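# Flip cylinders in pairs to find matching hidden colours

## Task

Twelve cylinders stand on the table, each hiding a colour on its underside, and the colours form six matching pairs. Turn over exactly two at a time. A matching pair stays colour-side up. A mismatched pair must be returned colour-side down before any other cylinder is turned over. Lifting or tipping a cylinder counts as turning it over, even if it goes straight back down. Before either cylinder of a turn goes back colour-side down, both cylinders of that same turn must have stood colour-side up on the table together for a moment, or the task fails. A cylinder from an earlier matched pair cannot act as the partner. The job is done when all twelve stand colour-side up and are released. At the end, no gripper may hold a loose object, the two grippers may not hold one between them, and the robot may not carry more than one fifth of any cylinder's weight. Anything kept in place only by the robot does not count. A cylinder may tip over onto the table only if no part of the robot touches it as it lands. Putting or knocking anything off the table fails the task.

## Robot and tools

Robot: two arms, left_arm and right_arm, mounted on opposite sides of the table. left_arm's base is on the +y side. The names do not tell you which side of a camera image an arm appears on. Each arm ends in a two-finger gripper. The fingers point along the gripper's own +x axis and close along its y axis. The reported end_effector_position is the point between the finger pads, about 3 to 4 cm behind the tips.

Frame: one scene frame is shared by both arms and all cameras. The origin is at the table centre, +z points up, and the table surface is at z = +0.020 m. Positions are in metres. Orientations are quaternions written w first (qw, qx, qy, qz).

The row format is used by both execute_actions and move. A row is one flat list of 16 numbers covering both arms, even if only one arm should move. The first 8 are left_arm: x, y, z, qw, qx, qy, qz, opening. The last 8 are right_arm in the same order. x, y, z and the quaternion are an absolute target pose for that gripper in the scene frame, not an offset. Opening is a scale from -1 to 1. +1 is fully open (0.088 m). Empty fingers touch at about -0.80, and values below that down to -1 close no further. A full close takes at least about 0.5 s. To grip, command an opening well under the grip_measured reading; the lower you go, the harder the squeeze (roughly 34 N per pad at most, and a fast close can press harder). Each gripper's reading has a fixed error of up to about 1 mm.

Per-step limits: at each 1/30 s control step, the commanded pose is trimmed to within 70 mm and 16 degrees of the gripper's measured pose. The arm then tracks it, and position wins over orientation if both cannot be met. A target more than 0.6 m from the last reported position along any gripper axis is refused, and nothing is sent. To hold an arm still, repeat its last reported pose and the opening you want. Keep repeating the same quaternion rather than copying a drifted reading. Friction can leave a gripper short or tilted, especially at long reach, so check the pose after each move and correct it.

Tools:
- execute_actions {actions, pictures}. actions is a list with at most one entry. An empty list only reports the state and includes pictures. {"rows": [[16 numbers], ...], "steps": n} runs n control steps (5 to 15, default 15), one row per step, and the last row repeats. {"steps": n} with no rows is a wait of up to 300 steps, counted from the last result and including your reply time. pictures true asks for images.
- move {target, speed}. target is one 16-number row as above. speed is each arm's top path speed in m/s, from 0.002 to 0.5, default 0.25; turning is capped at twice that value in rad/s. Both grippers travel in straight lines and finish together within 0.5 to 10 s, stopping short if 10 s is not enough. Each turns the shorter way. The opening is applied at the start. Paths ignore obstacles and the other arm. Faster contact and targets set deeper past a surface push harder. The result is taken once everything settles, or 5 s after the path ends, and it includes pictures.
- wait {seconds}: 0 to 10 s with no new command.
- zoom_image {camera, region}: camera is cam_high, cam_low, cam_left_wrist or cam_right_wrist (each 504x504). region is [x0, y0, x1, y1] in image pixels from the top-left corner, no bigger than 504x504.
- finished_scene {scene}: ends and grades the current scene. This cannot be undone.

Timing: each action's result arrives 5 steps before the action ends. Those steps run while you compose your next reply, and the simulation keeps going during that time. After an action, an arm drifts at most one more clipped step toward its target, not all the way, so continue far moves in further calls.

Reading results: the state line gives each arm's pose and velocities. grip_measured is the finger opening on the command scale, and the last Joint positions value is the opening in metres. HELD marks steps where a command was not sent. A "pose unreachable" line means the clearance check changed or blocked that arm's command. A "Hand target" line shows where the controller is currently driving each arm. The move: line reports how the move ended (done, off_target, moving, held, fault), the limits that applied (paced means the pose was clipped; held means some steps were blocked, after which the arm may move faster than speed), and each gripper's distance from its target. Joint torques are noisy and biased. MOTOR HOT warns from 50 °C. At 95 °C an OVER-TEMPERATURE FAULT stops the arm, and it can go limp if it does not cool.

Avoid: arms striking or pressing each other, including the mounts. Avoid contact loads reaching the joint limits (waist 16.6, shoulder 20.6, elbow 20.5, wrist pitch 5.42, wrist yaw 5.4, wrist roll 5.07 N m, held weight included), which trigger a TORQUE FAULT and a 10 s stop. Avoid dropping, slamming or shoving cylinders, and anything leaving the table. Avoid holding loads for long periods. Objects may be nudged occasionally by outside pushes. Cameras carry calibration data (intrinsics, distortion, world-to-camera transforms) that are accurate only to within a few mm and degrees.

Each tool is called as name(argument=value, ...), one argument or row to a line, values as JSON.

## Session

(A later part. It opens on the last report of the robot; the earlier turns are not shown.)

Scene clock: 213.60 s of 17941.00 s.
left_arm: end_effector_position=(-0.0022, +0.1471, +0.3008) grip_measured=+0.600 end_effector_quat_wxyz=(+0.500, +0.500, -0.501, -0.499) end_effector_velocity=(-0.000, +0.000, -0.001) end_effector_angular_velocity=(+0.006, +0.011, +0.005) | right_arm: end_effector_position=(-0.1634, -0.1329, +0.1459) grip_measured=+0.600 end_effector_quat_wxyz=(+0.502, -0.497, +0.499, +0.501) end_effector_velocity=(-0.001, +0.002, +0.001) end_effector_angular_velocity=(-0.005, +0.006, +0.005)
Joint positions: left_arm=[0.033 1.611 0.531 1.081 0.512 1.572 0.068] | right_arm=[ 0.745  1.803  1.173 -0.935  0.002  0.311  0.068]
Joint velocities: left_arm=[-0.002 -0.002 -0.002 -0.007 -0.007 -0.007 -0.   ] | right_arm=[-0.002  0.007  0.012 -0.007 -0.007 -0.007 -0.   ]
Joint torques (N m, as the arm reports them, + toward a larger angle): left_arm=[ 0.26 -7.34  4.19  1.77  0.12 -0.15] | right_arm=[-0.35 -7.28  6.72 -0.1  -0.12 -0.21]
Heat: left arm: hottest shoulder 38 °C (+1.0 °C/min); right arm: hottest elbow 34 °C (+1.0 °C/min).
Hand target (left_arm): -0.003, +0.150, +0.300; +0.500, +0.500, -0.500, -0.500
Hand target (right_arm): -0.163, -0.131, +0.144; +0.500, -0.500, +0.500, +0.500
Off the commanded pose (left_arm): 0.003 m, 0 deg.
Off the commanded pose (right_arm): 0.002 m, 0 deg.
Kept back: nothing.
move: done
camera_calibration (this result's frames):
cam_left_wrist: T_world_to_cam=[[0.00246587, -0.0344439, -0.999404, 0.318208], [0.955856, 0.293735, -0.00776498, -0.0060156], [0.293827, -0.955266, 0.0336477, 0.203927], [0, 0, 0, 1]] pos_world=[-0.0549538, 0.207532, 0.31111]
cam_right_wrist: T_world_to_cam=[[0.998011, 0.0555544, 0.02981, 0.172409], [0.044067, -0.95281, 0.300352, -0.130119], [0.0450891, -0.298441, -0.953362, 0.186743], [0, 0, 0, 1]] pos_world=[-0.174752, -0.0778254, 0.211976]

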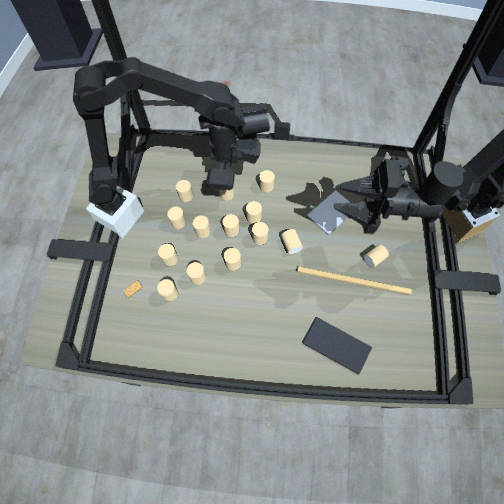

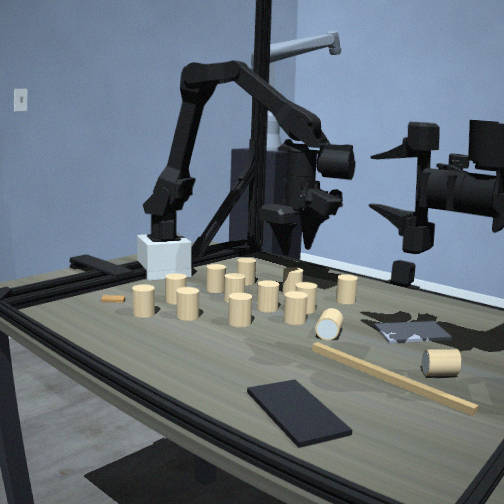

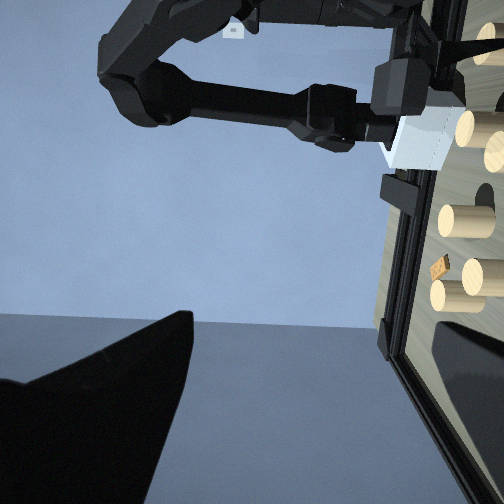

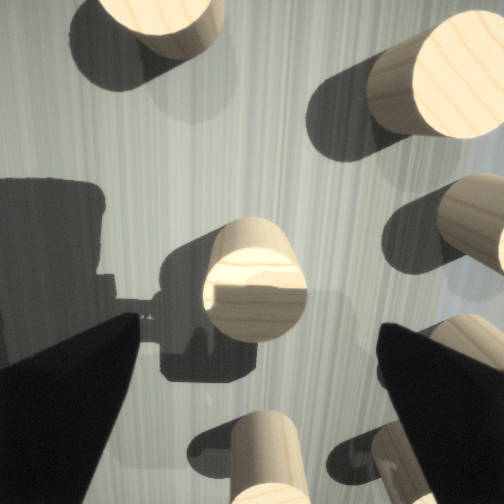

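move(
  target=[-0.003,0.15,0.3,0.5,0.5,-0.5,-0.5,0.6,-0.163,-0.131,0.075,0.5,-0.5,0.5,0.5,0.6],
  speed=0.2,
)

execute_actions(
  actions=[
    {"rows":[[-0.003,0.15,0.3,0.5,0.5,-0.5,-0.5,0.6,-0.163,-0.131,0.075,0.5,-0.5,0.5,0.5,-0.3]],"steps":12},
  ],
)

move(
  target=[-0.003,0.15,0.3,0.5,0.5,-0.5,-0.5,0.6,-0.163,-0.131,0.16,0.5,-0.5,0.5,0.5,-0.3],
  speed=0.4,
)

move(
  target=[-0.003,0.065,0.3,0.5,0.5,-0.5,-0.5,0.6,0,-0.065,0.302,0.707,0,0,0.707,-0.3],
  speed=0.5,
)

move(
  target=[-0.003,0.027,0.3,0.5,0.5,-0.5,-0.5,0.6,0,-0.027,0.302,0.707,0,0,0.707,-0.3],
)

execute_actions(
  actions=[
    {"rows":[[-0.003,0.027,0.3,0.5,0.5,-0.5,-0.5,-0.3,0,-0.027,0.302,0.707,0,0,0.707,-0.3]],"steps":12},
  ],
)

execute_actions(
  actions=[
    {"rows":[[-0.003,0.027,0.3,0.5,0.5,-0.5,-0.5,-0.3,0,-0.027,0.302,0.707,0,0,0.707,0.6]],"steps":8},
  ],
)

execute_actions(
  actions=[
    {"rows":[[-0.003,0.065,0.3,0.5,0.5,-0.5,-0.5,-0.3,0,-0.065,0.302,0.707,0,0,0.707,0.6]],"steps":12},
  ],
)

move(
  target=[0.21,0.33,0.16,0,0.707,0,-0.707,-0.3,0.046,-0.255,0.16,0.5,-0.5,0.5,0.5,0.6],
  speed=0.5,
)

move(
  target=[0.21,0.33,0.075,0,0.707,0,-0.707,-0.3,0.046,-0.255,0.075,0.5,-0.5,0.5,0.5,0.6],
  speed=0.2,
)

execute_actions(
  actions=[
    {"rows":[[0.21,0.33,0.075,0,0.707,0,-0.707,0.6,0.046,-0.255,0.075,0.5,-0.5,0.5,0.5,-0.3]],"steps":12},
  ],
)

move(
  target=[0.21,0.33,0.16,0,0.707,0,-0.707,0.6,0.046,-0.255,0.16,0.5,-0.5,0.5,0.5,-0.3],
  speed=0.4,
)

move(
  target=[-0.003,0.065,0.3,0.5,0.5,-0.5,-0.5,0.6,0,-0.065,0.302,0.707,0,0,0.707,-0.3],
  speed=0.5,
)

move(
  target=[-0.003,0.027,0.3,0.5,0.5,-0.5,-0.5,0.6,0,-0.027,0.302,0.707,0,0,0.707,-0.3],
)

execute_actions(
  actions=[
    {"rows":[[-0.003,0.027,0.3,0.5,0.5,-0.5,-0.5,-0.3,0,-0.027,0.302,0.707,0,0,0.707,-0.3]],"steps":12},
  ],
)

execute_actions(
  actions=[
    {"rows":[[-0.003,0.027,0.3,0.5,0.5,-0.5,-0.5,-0.3,0,-0.027,0.302,0.707,0,0,0.707,0.6]],"steps":8},
  ],
)

execute_actions(
  actions=[
    {"rows":[[-0.003,0.065,0.3,0.5,0.5,-0.5,-0.5,-0.3,0,-0.065,0.302,0.707,0,0,0.707,0.6]],"steps":12},
  ],
)

move(
  target=[0.15,0.33,0.16,0,0.707,0,-0.707,-0.3,-0.04,-0.182,0.145,0.5,-0.5,0.5,0.5,0.6],
  speed=0.5,
)

move(
  target=[0.15,0.33,0.075,0,0.707,0,-0.707,-0.3,-0.04,-0.182,0.145,0.5,-0.5,0.5,0.5,0.6],
  speed=0.2,
)

execute_actions(
  actions=[
    {"rows":[[0.15,0.33,0.075,0,0.707,0,-0.707,0.6,-0.04,-0.182,0.145,0.5,-0.5,0.5,0.5,0.6]],"steps":12},
  ],
)

move(
  target=[0.15,0.33,0.16,0,0.707,0,-0.707,0.6,-0.04,-0.182,0.145,0.5,-0.5,0.5,0.5,0.6],
  speed=0.4,
)

Scene clock: 215.87 s of 17941.00 s.
left_arm: end_effector_position=(-0.0021, +0.1472, +0.3008) grip_measured=+0.600 end_effector_quat_wxyz=(+0.500, +0.500, -0.501, -0.499) end_effector_velocity=(+0.002, +0.001, -0.006) end_effector_angular_velocity=(+0.023, +0.021, +0.020) | right_arm: end_effector_position=(-0.1646, -0.1281, +0.0812) grip_measured=+0.600 end_effector_quat_wxyz=(+0.504, -0.494, +0.497, +0.505) end_effector_velocity=(-0.002, -0.002, -0.004) end_effector_angular_velocity=(-0.014, +0.019, +0.005)
Joint positions: left_arm=[0.033 1.61  0.53  1.081 0.512 1.572 0.068] | right_arm=[ 0.744  1.934  1.056 -0.674  0.002  0.31   0.068]
Joint velocities: left_arm=[-0.002 -0.002 -0.007 -0.022 -0.022 -0.007  0.   ] | right_arm=[-0.002  0.012 -0.002  0.007 -0.022 -0.007 -0.   ]
Joint torques (N m, as the arm reports them, + toward a larger angle): left_arm=[ 0.31 -7.71  4.15  1.75  0.12 -0.13] | right_arm=[-0.31 -7.55  3.7   0.31 -0.09 -0.21]
Heat: left arm: hottest shoulder 37 °C (+0.0 °C/min); right arm: hottest elbow 34 °C (+1.0 °C/min).
Hand target (left_arm): -0.003, +0.150, +0.300; +0.500, +0.500, -0.500, -0.500
Hand target (right_arm): -0.163, -0.132, +0.075; +0.500, -0.500, +0.500, +0.500
Off the commanded pose (left_arm): 0.003 m, 0 deg.
Off the commanded pose (right_arm): 0.007 m, 1 deg.
Kept back: nothing.
move: done
camera_calibration (this result's frames):
cam_left_wrist: T_world_to_cam=[[0.00247901, -0.034443, -0.999404, 0.318216], [0.955743, 0.294099, -0.00776498, -0.0062023], [0.294191, -0.955154, 0.0336477, 0.204014], [0, 0, 0, 1]] pos_world=[-0.0548802, 0.207649, 0.311114]
cam_right_wrist: T_world_to_cam=[[0.998109, 0.0552447, 0.0269619, 0.17553], [0.0450876, -0.956028, 0.289787, -0.105507], [0.0417856, -0.288024, -0.956711, 0.127558], [0, 0, 0, 1]] pos_world=[-0.175771, -0.0738247, 0.147879]

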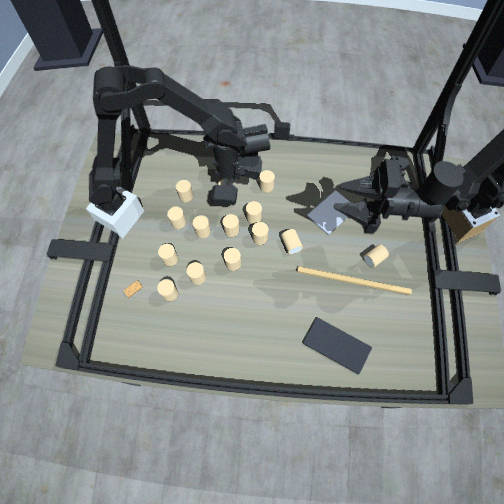

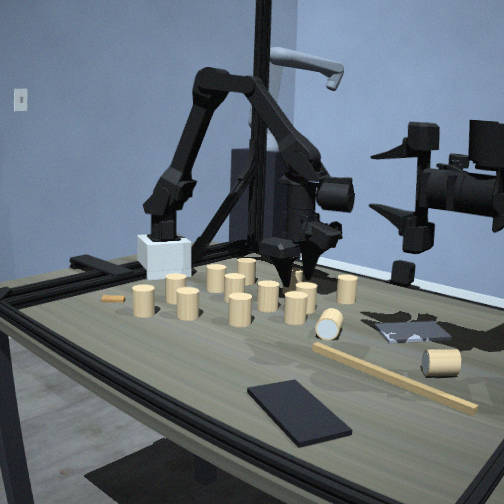

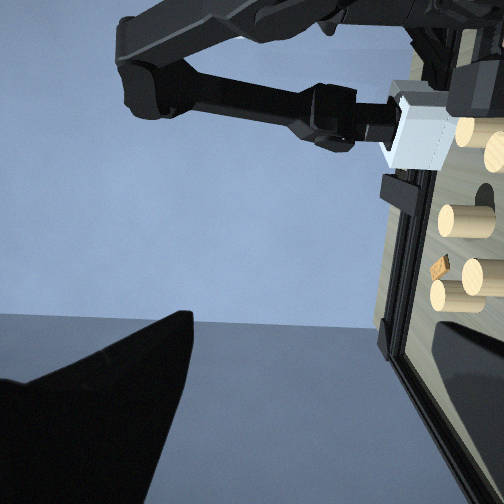

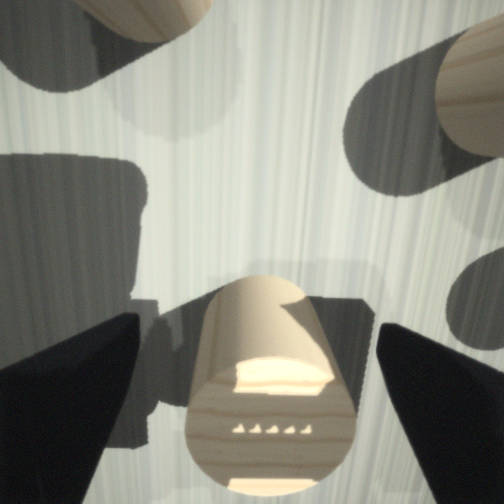

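Scene clock: 216.10 s of 17941.00 s.
left_arm: end_effector_position=(-0.0021, +0.1472, +0.3008) grip_measured=+0.600 end_effector_quat_wxyz=(+0.500, +0.500, -0.501, -0.499) end_effector_velocity=(-0.000, +0.000, -0.001) end_effector_angular_velocity=(+0.006, -0.004, +0.005) | right_arm: end_effector_position=(-0.1647, -0.1283, +0.0802) grip_measured=+0.014 end_effector_quat_wxyz=(+0.503, -0.494, +0.498, +0.505) end_effector_velocity=(+0.001, -0.003, -0.003) end_effector_angular_velocity=(-0.018, +0.002, +0.005)
Joint positions: left_arm=[0.033 1.61  0.53  1.081 0.512 1.572 0.068] | right_arm=[ 0.743  1.938  1.056 -0.672  0.     0.309  0.04 ]
Joint velocities: left_arm=[-0.002 -0.002 -0.002 -0.007 -0.007  0.007 -0.   ] | right_arm=[-0.002  0.007 -0.002 -0.007 -0.007 -0.007  0.002]
Joint torques (N m, as the arm reports them, + toward a larger angle): left_arm=[ 0.17 -7.55  4.15  1.77  0.15 -0.13] | right_arm=[-0.29 -7.6   4.03  0.26 -0.05 -0.19]
Heat: left arm: hottest shoulder 37 °C (+0.0 °C/min); right arm: hottest elbow 33 °C (+0.0 °C/min).
Steps of this call (steps 1 to 7: the first 7 steps of this action). Readings (end_effector_position):
1: left_arm (-0.0021, +0.1472, +0.3008) | right_arm (-0.1646, -0.1282, +0.0810)
2: left_arm (-0.0021, +0.1472, +0.3008) | right_arm (-0.1646, -0.1282, +0.0808)
4: left_arm (-0.0021, +0.1472, +0.3008) | right_arm (-0.1646, -0.1283, +0.0804)
7: the state above

Scene clock: 217.23 s of 17941.00 s.
left_arm: end_effector_position=(-0.0021, +0.1472, +0.3008) grip_measured=+0.600 end_effector_quat_wxyz=(+0.500, +0.500, -0.501, -0.499) end_effector_velocity=(-0.002, -0.000, -0.003) end_effector_angular_velocity=(+0.011, +0.013, -0.010) | right_arm: end_effector_position=(-0.1632, -0.1329, +0.1542) grip_measured=+0.014 end_effector_quat_wxyz=(+0.498, -0.504, +0.503, +0.495) end_effector_velocity=(-0.001, -0.006, +0.003) end_effector_angular_velocity=(-0.032, +0.013, +0.005)
Joint positions: left_arm=[0.033 1.61  0.53  1.081 0.512 1.572 0.068] | right_arm=[ 0.743  1.808  1.215 -0.993  0.     0.309  0.04 ]
Joint velocities: left_arm=[-0.002  0.002 -0.002 -0.007  0.007 -0.007 -0.   ] | right_arm=[-0.002 -0.002  0.007 -0.037 -0.022 -0.007  0.   ]
Joint torques (N m, as the arm reports them, + toward a larger angle): left_arm=[ 0.02 -7.47  3.91  1.71  0.12 -0.1 ] | right_arm=[ -0.29 -10.15   6.84  -0.11  -0.05  -0.19]
Heat: left arm: hottest shoulder 37 °C (+0.0 °C/min); right arm: hottest elbow 34 °C (+1.0 °C/min).
Hand target (left_arm): -0.003, +0.150, +0.300; +0.500, +0.500, -0.500, -0.500
Hand target (right_arm): -0.163, -0.130, +0.160; +0.500, -0.500, +0.500, +0.500
Off your previous action's commanded pose (left_arm): 0.003 m, 0 deg at its last step (step 5 of this call).
Off your previous action's commanded pose (right_arm): 0.006 m, 1 deg at its last step (step 5 of this call).
Off the commanded pose (left_arm): 0.003 m, 0 deg.
Off the commanded pose (right_arm): 0.006 m, 1 deg.
Kept back: nothing.
move: done
camera_calibration (this result's frames):
cam_left_wrist: T_world_to_cam=[[0.00247901, -0.034443, -0.999404, 0.318216], [0.955743, 0.294099, -0.00776498, -0.0062023], [0.294191, -0.955154, 0.0336477, 0.204014], [0, 0, 0, 1]] pos_world=[-0.0548802, 0.207649, 0.311114]
cam_right_wrist: T_world_to_cam=[[0.997823, 0.0566144, 0.0338321, 0.171498], [0.0427944, -0.946097, 0.321043, -0.135186], [0.0501841, -0.318896, -0.94646, 0.191679], [0, 0, 0, 1]] pos_world=[-0.174958, -0.0764827, 0.219015]

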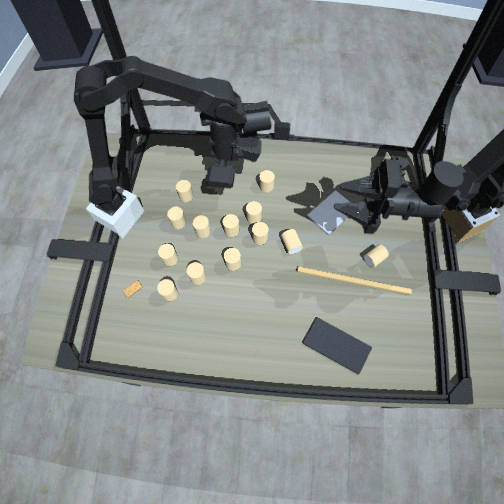

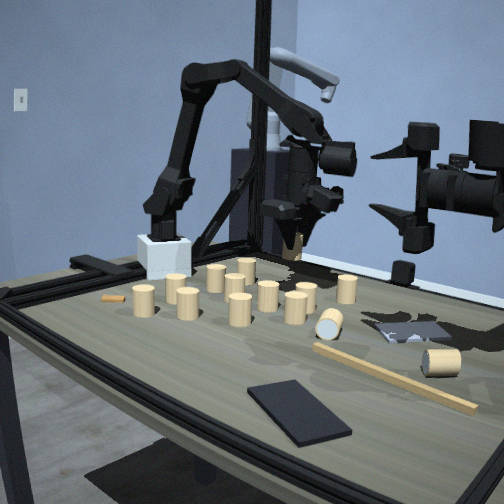

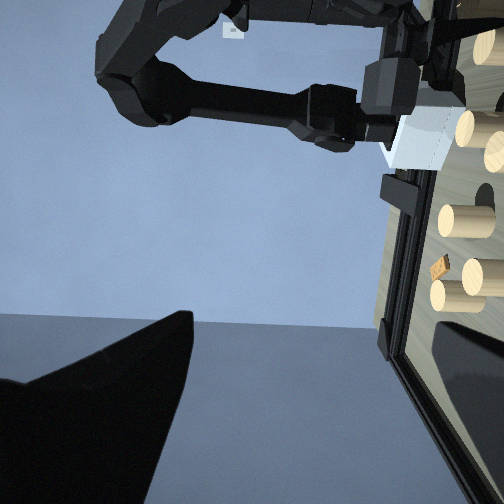

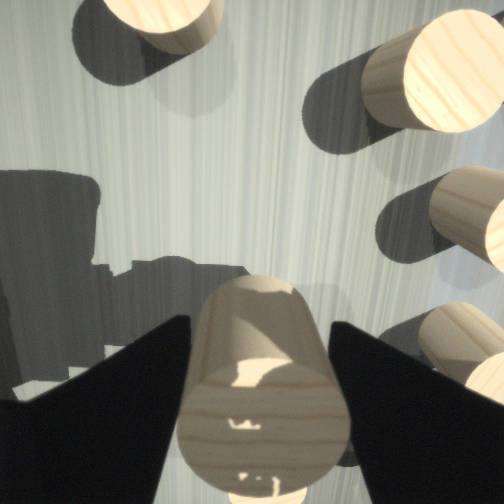

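Scene clock: 219.53 s of 17941.00 s.
left_arm: end_effector_position=(-0.0036, +0.0682, +0.3025) grip_measured=+0.600 end_effector_quat_wxyz=(+0.500, +0.499, -0.503, -0.498) end_effector_velocity=(+0.000, -0.001, -0.005) end_effector_angular_velocity=(+0.020, +0.016, +0.005) | right_arm: end_effector_position=(-0.0013, -0.0629, +0.3060) grip_measured=+0.015 end_effector_quat_wxyz=(+0.711, +0.000, -0.006, +0.703) end_effector_velocity=(-0.000, -0.001, -0.001) end_effector_angular_velocity=(+0.007, +0.005, +0.005)
Joint positions: left_arm=[-0.086  1.84   0.818  1.028  0.394  1.572  0.068] | right_arm=[ 0.15   1.359  0.447  0.921 -0.276 -0.006  0.04 ]
Joint velocities: left_arm=[-0.002  0.002  0.002 -0.022 -0.007 -0.007 -0.   ] | right_arm=[-0.002  0.007 -0.007  0.022 -0.007  0.007  0.   ]
Joint torques (N m, as the arm reports them, + toward a larger angle): left_arm=[-0.35 -7.1   6.44  1.42 -0.13 -0.1 ] | right_arm=[-0.3  -4.81  5.16  1.64 -0.14  0.2 ]
Heat: left arm: hottest shoulder 37 °C (+0.0 °C/min); right arm: hottest elbow 33 °C (+0.0 °C/min).
Hand target (left_arm): -0.003, +0.065, +0.300; +0.500, +0.500, -0.500, -0.500
Hand target (right_arm): -0.001, -0.064, +0.301; +0.711, -0.000, +0.000, +0.703
Off the commanded pose (left_arm): 0.004 m, 0 deg.
Off the commanded pose (right_arm): 0.005 m, 1 deg.
Kept back: nothing.
move: done
camera_calibration (this result's frames):
cam_left_wrist: T_world_to_cam=[[0.00420497, -0.0390939, -0.999227, 0.317555], [0.955981, 0.293334, -0.00745347, 0.018514], [0.293399, -0.95521, 0.0386065, 0.127503], [0, 0, 0, 1]] pos_world=[-0.0564436, 0.128776, 0.312525]
cam_right_wrist: T_world_to_cam=[[0.996924, -0.0411829, 0.0666763, -0.0153786], [0.051368, -0.299162, -0.952819, 0.305948], [0.0591868, 0.953313, -0.296126, 0.230551], [0, 0, 0, 1]] pos_world=[-0.0140302, -0.128892, 0.36081]

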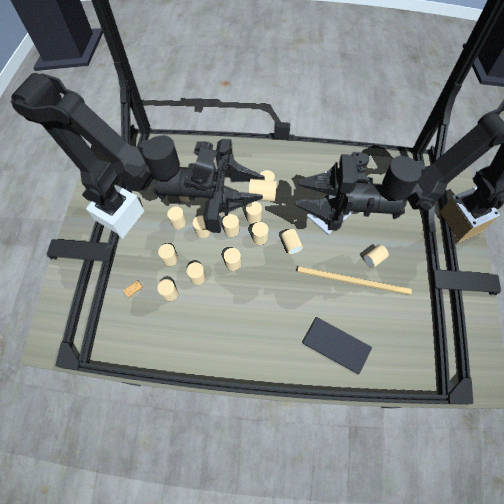

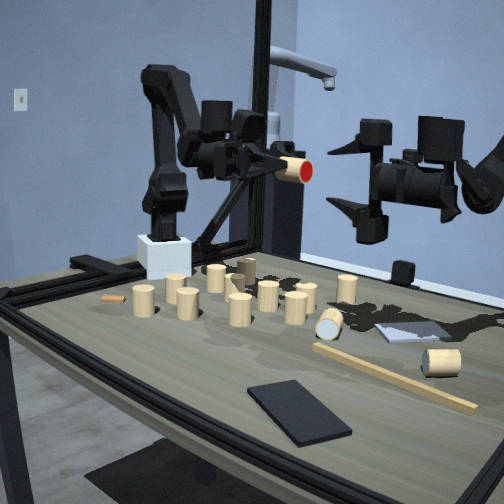

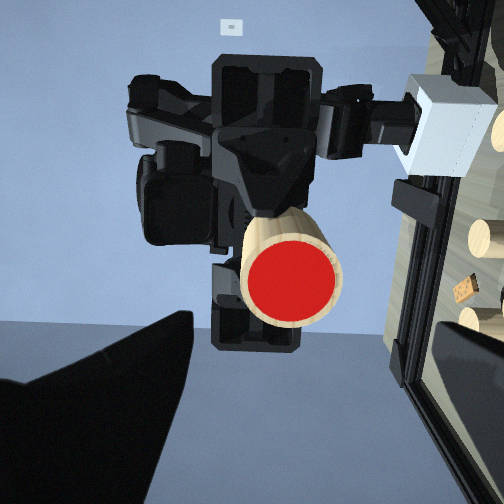

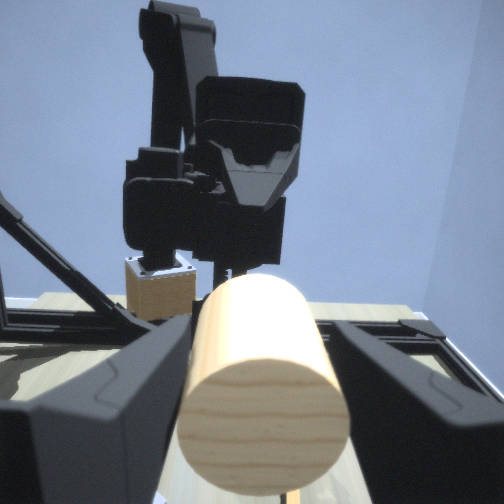

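Scene clock: 220.43 s of 17941.00 s.
left_arm: end_effector_position=(-0.0031, +0.0307, +0.3036) grip_measured=+0.600 end_effector_quat_wxyz=(+0.501, +0.499, -0.503, -0.497) end_effector_velocity=(+0.000, -0.001, -0.005) end_effector_angular_velocity=(+0.021, +0.000, +0.005) | right_arm: end_effector_position=(+0.0000, -0.0301, +0.2997) grip_measured=+0.015 end_effector_quat_wxyz=(+0.707, -0.004, +0.001, +0.707) end_effector_velocity=(+0.001, +0.002, -0.001) end_effector_angular_velocity=(-0.007, -0.020, -0.005)
Joint positions: left_arm=[-0.123  1.944  0.975  0.977  0.356  1.572  0.068] | right_arm=[ 0.174  1.509  0.555  0.947 -0.262 -0.006  0.04 ]
Joint velocities: left_arm=[-0.002  0.002  0.002 -0.022 -0.007  0.007  0.   ] | right_arm=[ 0.002  0.007  0.007 -0.007  0.007 -0.022  0.   ]
Joint torques (N m, as the arm reports them, + toward a larger angle): left_arm=[-0.1  -8.22  6.87  1.42 -0.15 -0.02] | right_arm=[ 0.3  -5.84  7.68  1.64  0.03  0.19]
Heat: left arm: hottest shoulder 37 °C (+0.0 °C/min); right arm: hottest elbow 34 °C (+1.0 °C/min).
Hand target (left_arm): -0.003, +0.027, +0.300; +0.500, +0.500, -0.500, -0.500
Hand target (right_arm): -0.000, -0.027, +0.302; +0.707, -0.000, -0.000, +0.707
Off the commanded pose (left_arm): 0.005 m, 0 deg.
Off the commanded pose (right_arm): 0.004 m, 0 deg.
Kept back: nothing.
move: done
camera_calibration (this result's frames):
cam_left_wrist: T_world_to_cam=[[0.00426248, -0.0398947, -0.999195, 0.317179], [0.95587, 0.293692, -0.00764852, 0.0290213], [0.29376, -0.955067, 0.039386, 0.0912113], [0, 0, 0, 1]] pos_world=[-0.0558868, 0.0912434, 0.313553]
cam_right_wrist: T_world_to_cam=[[0.997614, -0.029512, 0.0624081, -0.0132697], [0.0500408, -0.313624, -0.948228, 0.307824], [0.0475568, 0.949089, -0.311399, 0.201734], [0, 0, 0, 1]] pos_world=[-0.0117595, -0.0953136, 0.355535]

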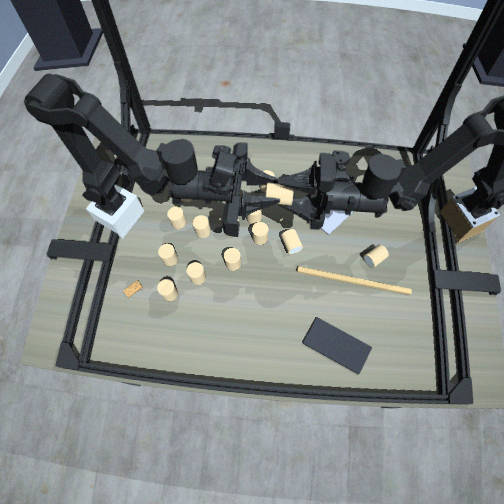

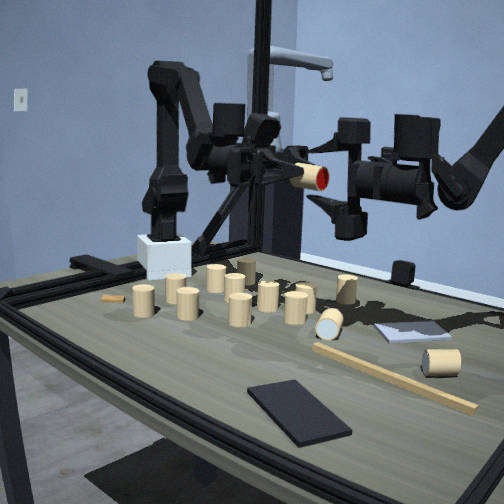

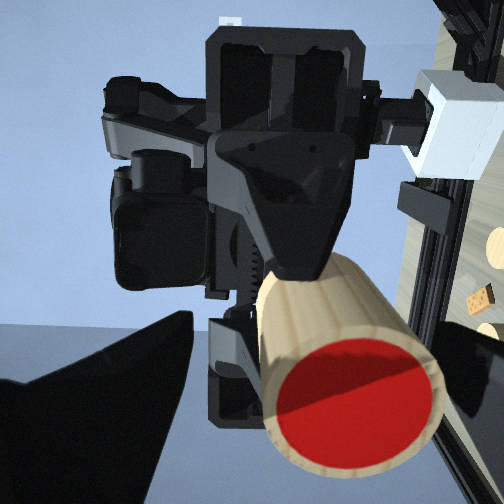

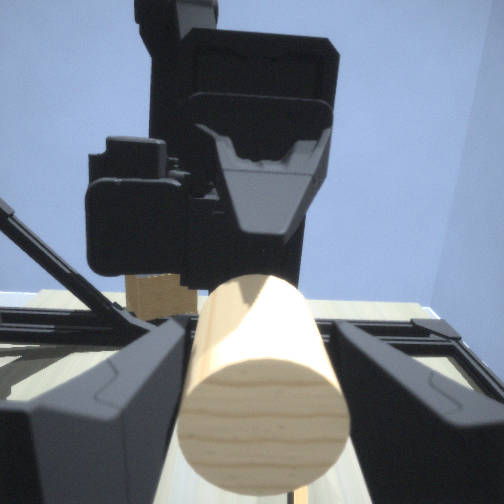

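Scene clock: 220.67 s of 17941.00 s.
left_arm: end_effector_position=(-0.0029, +0.0303, +0.3020) grip_measured=+0.027 end_effector_quat_wxyz=(+0.500, +0.500, -0.501, -0.499) end_effector_velocity=(+0.002, +0.000, +0.001) end_effector_angular_velocity=(+0.002, +0.023, +0.010) | right_arm: end_effector_position=(+0.0000, -0.0296, +0.3012) grip_measured=+0.015 end_effector_quat_wxyz=(+0.707, -0.002, -0.001, +0.707) end_effector_velocity=(+0.004, -0.000, -0.007) end_effector_angular_velocity=(-0.026, -0.000, -0.024)
Joint positions: left_arm=[-0.123  1.947  0.976  0.973  0.355  1.572  0.04 ] | right_arm=[ 0.175  1.51   0.557  0.951 -0.262 -0.005  0.04 ]
Joint velocities: left_arm=[ 0.002 -0.002  0.002 -0.007 -0.007 -0.022  0.   ] | right_arm=[-0.002  0.002 -0.002 -0.022  0.022 -0.007 -0.   ]
Joint torques (N m, as the arm reports them, + toward a larger angle): left_arm=[-0.1  -7.95  6.89  1.69 -0.14 -0.05] | right_arm=[ 0.29 -5.75  7.53  1.35  0.04  0.16]
Heat: left arm: hottest shoulder 37 °C (+0.0 °C/min); right arm: hottest elbow 34 °C (+1.0 °C/min).
Steps of this call (steps 1 to 7: the first 7 steps of this action). Readings (end_effector_position):
1: left_arm (-0.0032, +0.0306, +0.3036) | right_arm (+0.0000, -0.0300, +0.2997)
2: left_arm (-0.0031, +0.0305, +0.3037) | right_arm (+0.0000, -0.0300, +0.2997)
4: left_arm (-0.0031, +0.0305, +0.3028) | right_arm (-0.0001, -0.0298, +0.3004)
7: the state above

Scene clock: 220.93 s of 17941.00 s.
left_arm: end_effector_position=(-0.0029, +0.0303, +0.3019) grip_measured=+0.026 end_effector_quat_wxyz=(+0.500, +0.500, -0.501, -0.499) end_effector_velocity=(+0.001, -0.003, -0.003) end_effector_angular_velocity=(+0.016, +0.013, +0.005) | right_arm: end_effector_position=(+0.0001, -0.0295, +0.3013) grip_measured=+0.077 end_effector_quat_wxyz=(+0.707, -0.002, -0.001, +0.707) end_effector_velocity=(+0.003, +0.002, +0.006) end_effector_angular_velocity=(+0.012, -0.025, -0.010)
Joint positions: left_arm=[-0.123  1.948  0.976  0.973  0.355  1.572  0.04 ] | right_arm=[ 0.175  1.51   0.557  0.951 -0.262 -0.005  0.043]
Joint velocities: left_arm=[-0.002  0.007  0.012 -0.022 -0.007 -0.007 -0.   ] | right_arm=[-0.002 -0.002  0.017 -0.007  0.007 -0.022  0.115]
Joint torques (N m, as the arm reports them, + toward a larger angle): left_arm=[-0.37 -8.43  6.53  1.71 -0.11 -0.13] | right_arm=[ 0.25 -5.78  7.24  1.35  0.04  0.17]
Heat: left arm: hottest shoulder 37 °C (+0.0 °C/min); right arm: hottest elbow 34 °C (+1.0 °C/min).
Off your previous action's commanded pose (left_arm): 0.004 m, 0 deg at its last step (step 5 of this call).
Off your previous action's commanded pose (right_arm): 0.003 m, 0 deg at its last step (step 5 of this call).
Steps of this call (steps 1 to 5: the last 5 steps of your previous action; steps 6 to 8: the first 3 steps of this action). Readings (end_effector_position):
6: left_arm (-0.0029, +0.0303, +0.3020) | right_arm (+0.0000, -0.0296, +0.3012)
7: left_arm (-0.0029, +0.0303, +0.3020) | right_arm (+0.0000, -0.0296, +0.3012)
8: the state above

Scene clock: 221.33 s of 17941.00 s.
left_arm: end_effector_position=(-0.0016, +0.0560, +0.2947) grip_measured=+0.026 end_effector_quat_wxyz=(+0.499, +0.503, -0.495, -0.503) end_effector_velocity=(+0.009, +0.058, -0.006) end_effector_angular_velocity=(+0.016, -0.000, +0.024) | right_arm: end_effector_position=(+0.0004, -0.0561, +0.3048) grip_measured=+0.587 end_effector_quat_wxyz=(+0.708, +0.001, -0.006, +0.707) end_effector_velocity=(+0.002, -0.056, +0.009) end_effector_angular_velocity=(+0.012, -0.011, -0.005)
Joint positions: left_arm=[-0.095  1.888  0.865  1.01   0.381  1.572  0.04 ] | right_arm=[ 0.145  1.398  0.469  0.938 -0.29  -0.005  0.068]
Joint velocities: left_arm=[ 0.076 -0.149 -0.232  0.066  0.051  0.007 -0.   ] | right_arm=[-0.071 -0.261 -0.168 -0.081 -0.066 -0.007  0.005]
Joint torques (N m, as the arm reports them, + toward a larger angle): left_arm=[  0.22 -11.33   4.83   1.99   0.11  -0.04] | right_arm=[-0.21 -6.6   4.77  1.08 -0.14  0.2 ]
Heat: left arm: hottest shoulder 37 °C (+0.0 °C/min); right arm: hottest elbow 34 °C (+1.0 °C/min).
Off your previous action's commanded pose (left_arm): 0.004 m, 0 deg at its last step (step 5 of this call).
Off your previous action's commanded pose (right_arm): 0.002 m, 0 deg at its last step (step 5 of this call).
Steps of this call (steps 1 to 5: the last 5 steps of your previous action; steps 6 to 12: the first 7 steps of this action). Readings (end_effector_position):
6: left_arm (-0.0035, +0.0327, +0.3012) | right_arm (-0.0001, -0.0326, +0.3020)
7: left_arm (-0.0041, +0.0375, +0.3002) | right_arm (-0.0001, -0.0379, +0.3014)
9: left_arm (-0.0037, +0.0474, +0.2970) | right_arm (+0.0001, -0.0482, +0.3023)
12: the state above

Scene clock: 223.93 s of 17941.00 s.
left_arm: end_effector_position=(+0.2102, +0.3284, +0.1611) grip_measured=+0.023 end_effector_quat_wxyz=(+0.007, +0.709, -0.000, -0.705) end_effector_velocity=(-0.001, +0.006, -0.003) end_effector_angular_velocity=(+0.045, +0.005, -0.009) | right_arm: end_effector_position=(+0.0435, -0.2569, +0.1610) grip_measured=+0.600 end_effector_quat_wxyz=(+0.497, -0.498, +0.500, +0.505) end_effector_velocity=(-0.003, -0.001, -0.002) end_effector_angular_velocity=(-0.010, +0.015, +0.024)
Joint positions: left_arm=[ 0.562  2.103  1.571 -1.028  0.006  2.603  0.04 ] | right_arm=[-0.134  1.385  0.808 -0.996 -0.011 -0.578  0.068]
Joint velocities: left_arm=[-0.002  0.012  0.007 -0.022 -0.037  0.007 -0.   ] | right_arm=[ 0.002  0.007 -0.002 -0.007 -0.007 -0.022  0.   ]
Joint torques (N m, as the arm reports them, + toward a larger angle): left_arm=[ 0.11 -8.83  6.36  0.15 -0.07  0.1 ] | right_arm=[-0.31 -4.2   6.91 -0.09  0.01 -0.21]
Heat: left arm: hottest shoulder 37 °C (+0.0 °C/min); right arm: hottest elbow 34 °C (+1.0 °C/min).
Hand target (left_arm): +0.213, +0.329, +0.158; +0.004, +0.708, +0.002, -0.706
Hand target (right_arm): +0.045, -0.256, +0.161; +0.495, -0.501, +0.500, +0.505
Off your previous action's commanded pose (left_arm): 0.006 m, 0 deg at its last step (step 5 of this call).
Off your previous action's commanded pose (right_arm): 0.005 m, 1 deg at its last step (step 5 of this call).
Off the commanded pose (left_arm): 0.002 m, 1 deg.
Off the commanded pose (right_arm): 0.003 m, 1 deg.
Kept back: nothing.
move: done
camera_calibration (this result's frames):
cam_left_wrist: T_world_to_cam=[[-0.00936474, 0.999003, -0.0436595, -0.306495], [0.953781, 0.0220384, 0.299694, -0.22325], [0.300357, -0.038835, -0.953036, 0.176119], [0, 0, 0, 1]] pos_world=[0.157163, 0.317949, 0.221373]
cam_right_wrist: T_world_to_cam=[[0.99762, 0.0659329, 0.0201966, -0.0233325], [0.0567521, -0.951413, 0.302643, -0.262508], [0.0391695, -0.300777, -0.95289, 0.154294], [0, 0, 0, 1]] pos_world=[0.0321313, -0.201807, 0.226943]

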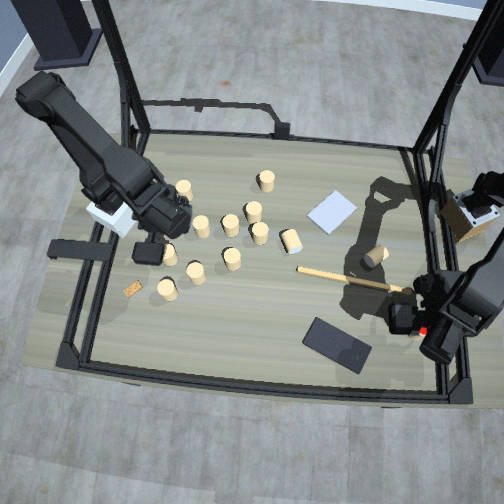

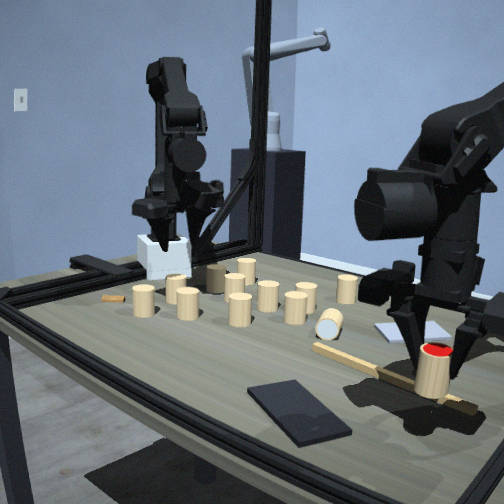

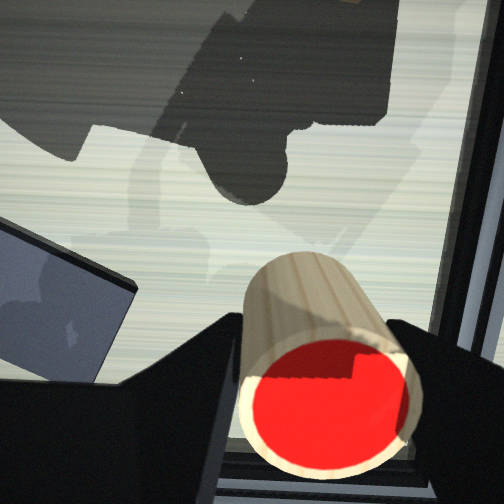

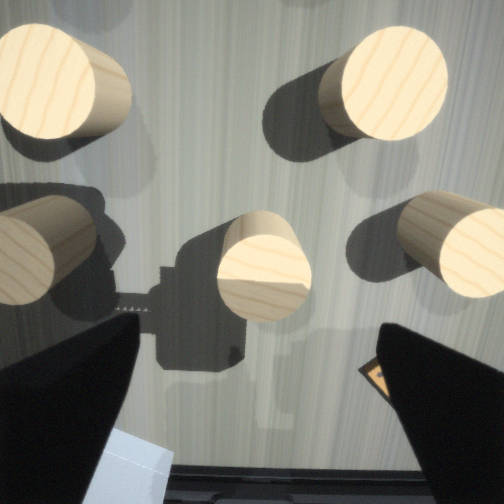

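Scene clock: 224.97 s of 17941.00 s.
left_arm: end_effector_position=(+0.2131, +0.3272, +0.0835) grip_measured=+0.022 end_effector_quat_wxyz=(+0.005, +0.713, -0.004, -0.701) end_effector_velocity=(+0.006, -0.003, +0.003) end_effector_angular_velocity=(-0.010, -0.031, +0.005) | right_arm: end_effector_position=(+0.0475, -0.2528, +0.0791) grip_measured=+0.600 end_effector_quat_wxyz=(+0.504, -0.499, +0.494, +0.503) end_effector_velocity=(-0.002, +0.001, -0.002) end_effector_angular_velocity=(+0.002, +0.007, +0.025)
Joint positions: left_arm=[ 0.562  2.228  1.438 -0.76   0.003  2.611  0.04 ] | right_arm=[-0.134  1.588  0.611 -0.579 -0.003 -0.573  0.068]
Joint velocities: left_arm=[-0.002 -0.007  0.002  0.022 -0.007 -0.007 -0.   ] | right_arm=[ 0.002  0.007 -0.002  0.007 -0.007 -0.022 -0.   ]
Joint torques (N m, as the arm reports them, + toward a larger angle): left_arm=[ 0.08 -8.64  4.1   0.6  -0.04  0.04] | right_arm=[ 0.21 -4.72  3.33  0.3   0.    0.19]
Heat: left arm: hottest shoulder 37 °C (+0.0 °C/min); right arm: hottest elbow 34 °C (+1.0 °C/min).
Hand target (left_arm): +0.210, +0.330, +0.075; -0.000, +0.707, -0.000, -0.707
Hand target (right_arm): +0.045, -0.256, +0.076; +0.500, -0.500, +0.500, +0.500
Off the commanded pose (left_arm): 0.009 m, 1 deg.
Off the commanded pose (right_arm): 0.005 m, 1 deg.
Kept back: nothing.
move: off_target (left_arm)
camera_calibration (this result's frames):
cam_left_wrist: T_world_to_cam=[[-0.000938822, 0.998933, -0.0461813, -0.310265], [0.950722, 0.0152098, 0.309671, -0.20065], [0.310043, -0.0436149, -0.949722, 0.100407], [0, 0, 0, 1]] pos_world=[0.159341, 0.317365, 0.143165]
cam_right_wrist: T_world_to_cam=[[0.997462, 0.0614278, 0.036013, -0.0283332], [0.0481612, -0.954526, 0.294212, -0.233744], [0.0524481, -0.291731, -0.955061, 0.0791984], [0, 0, 0, 1]] pos_world=[0.0353649, -0.198269, 0.14543]

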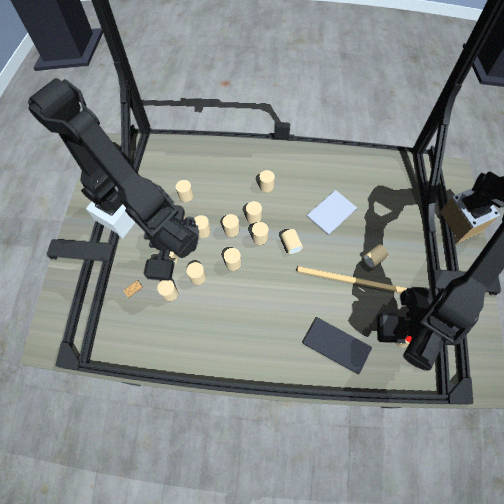

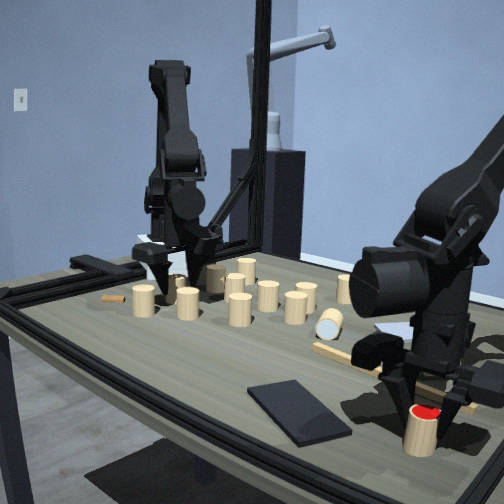

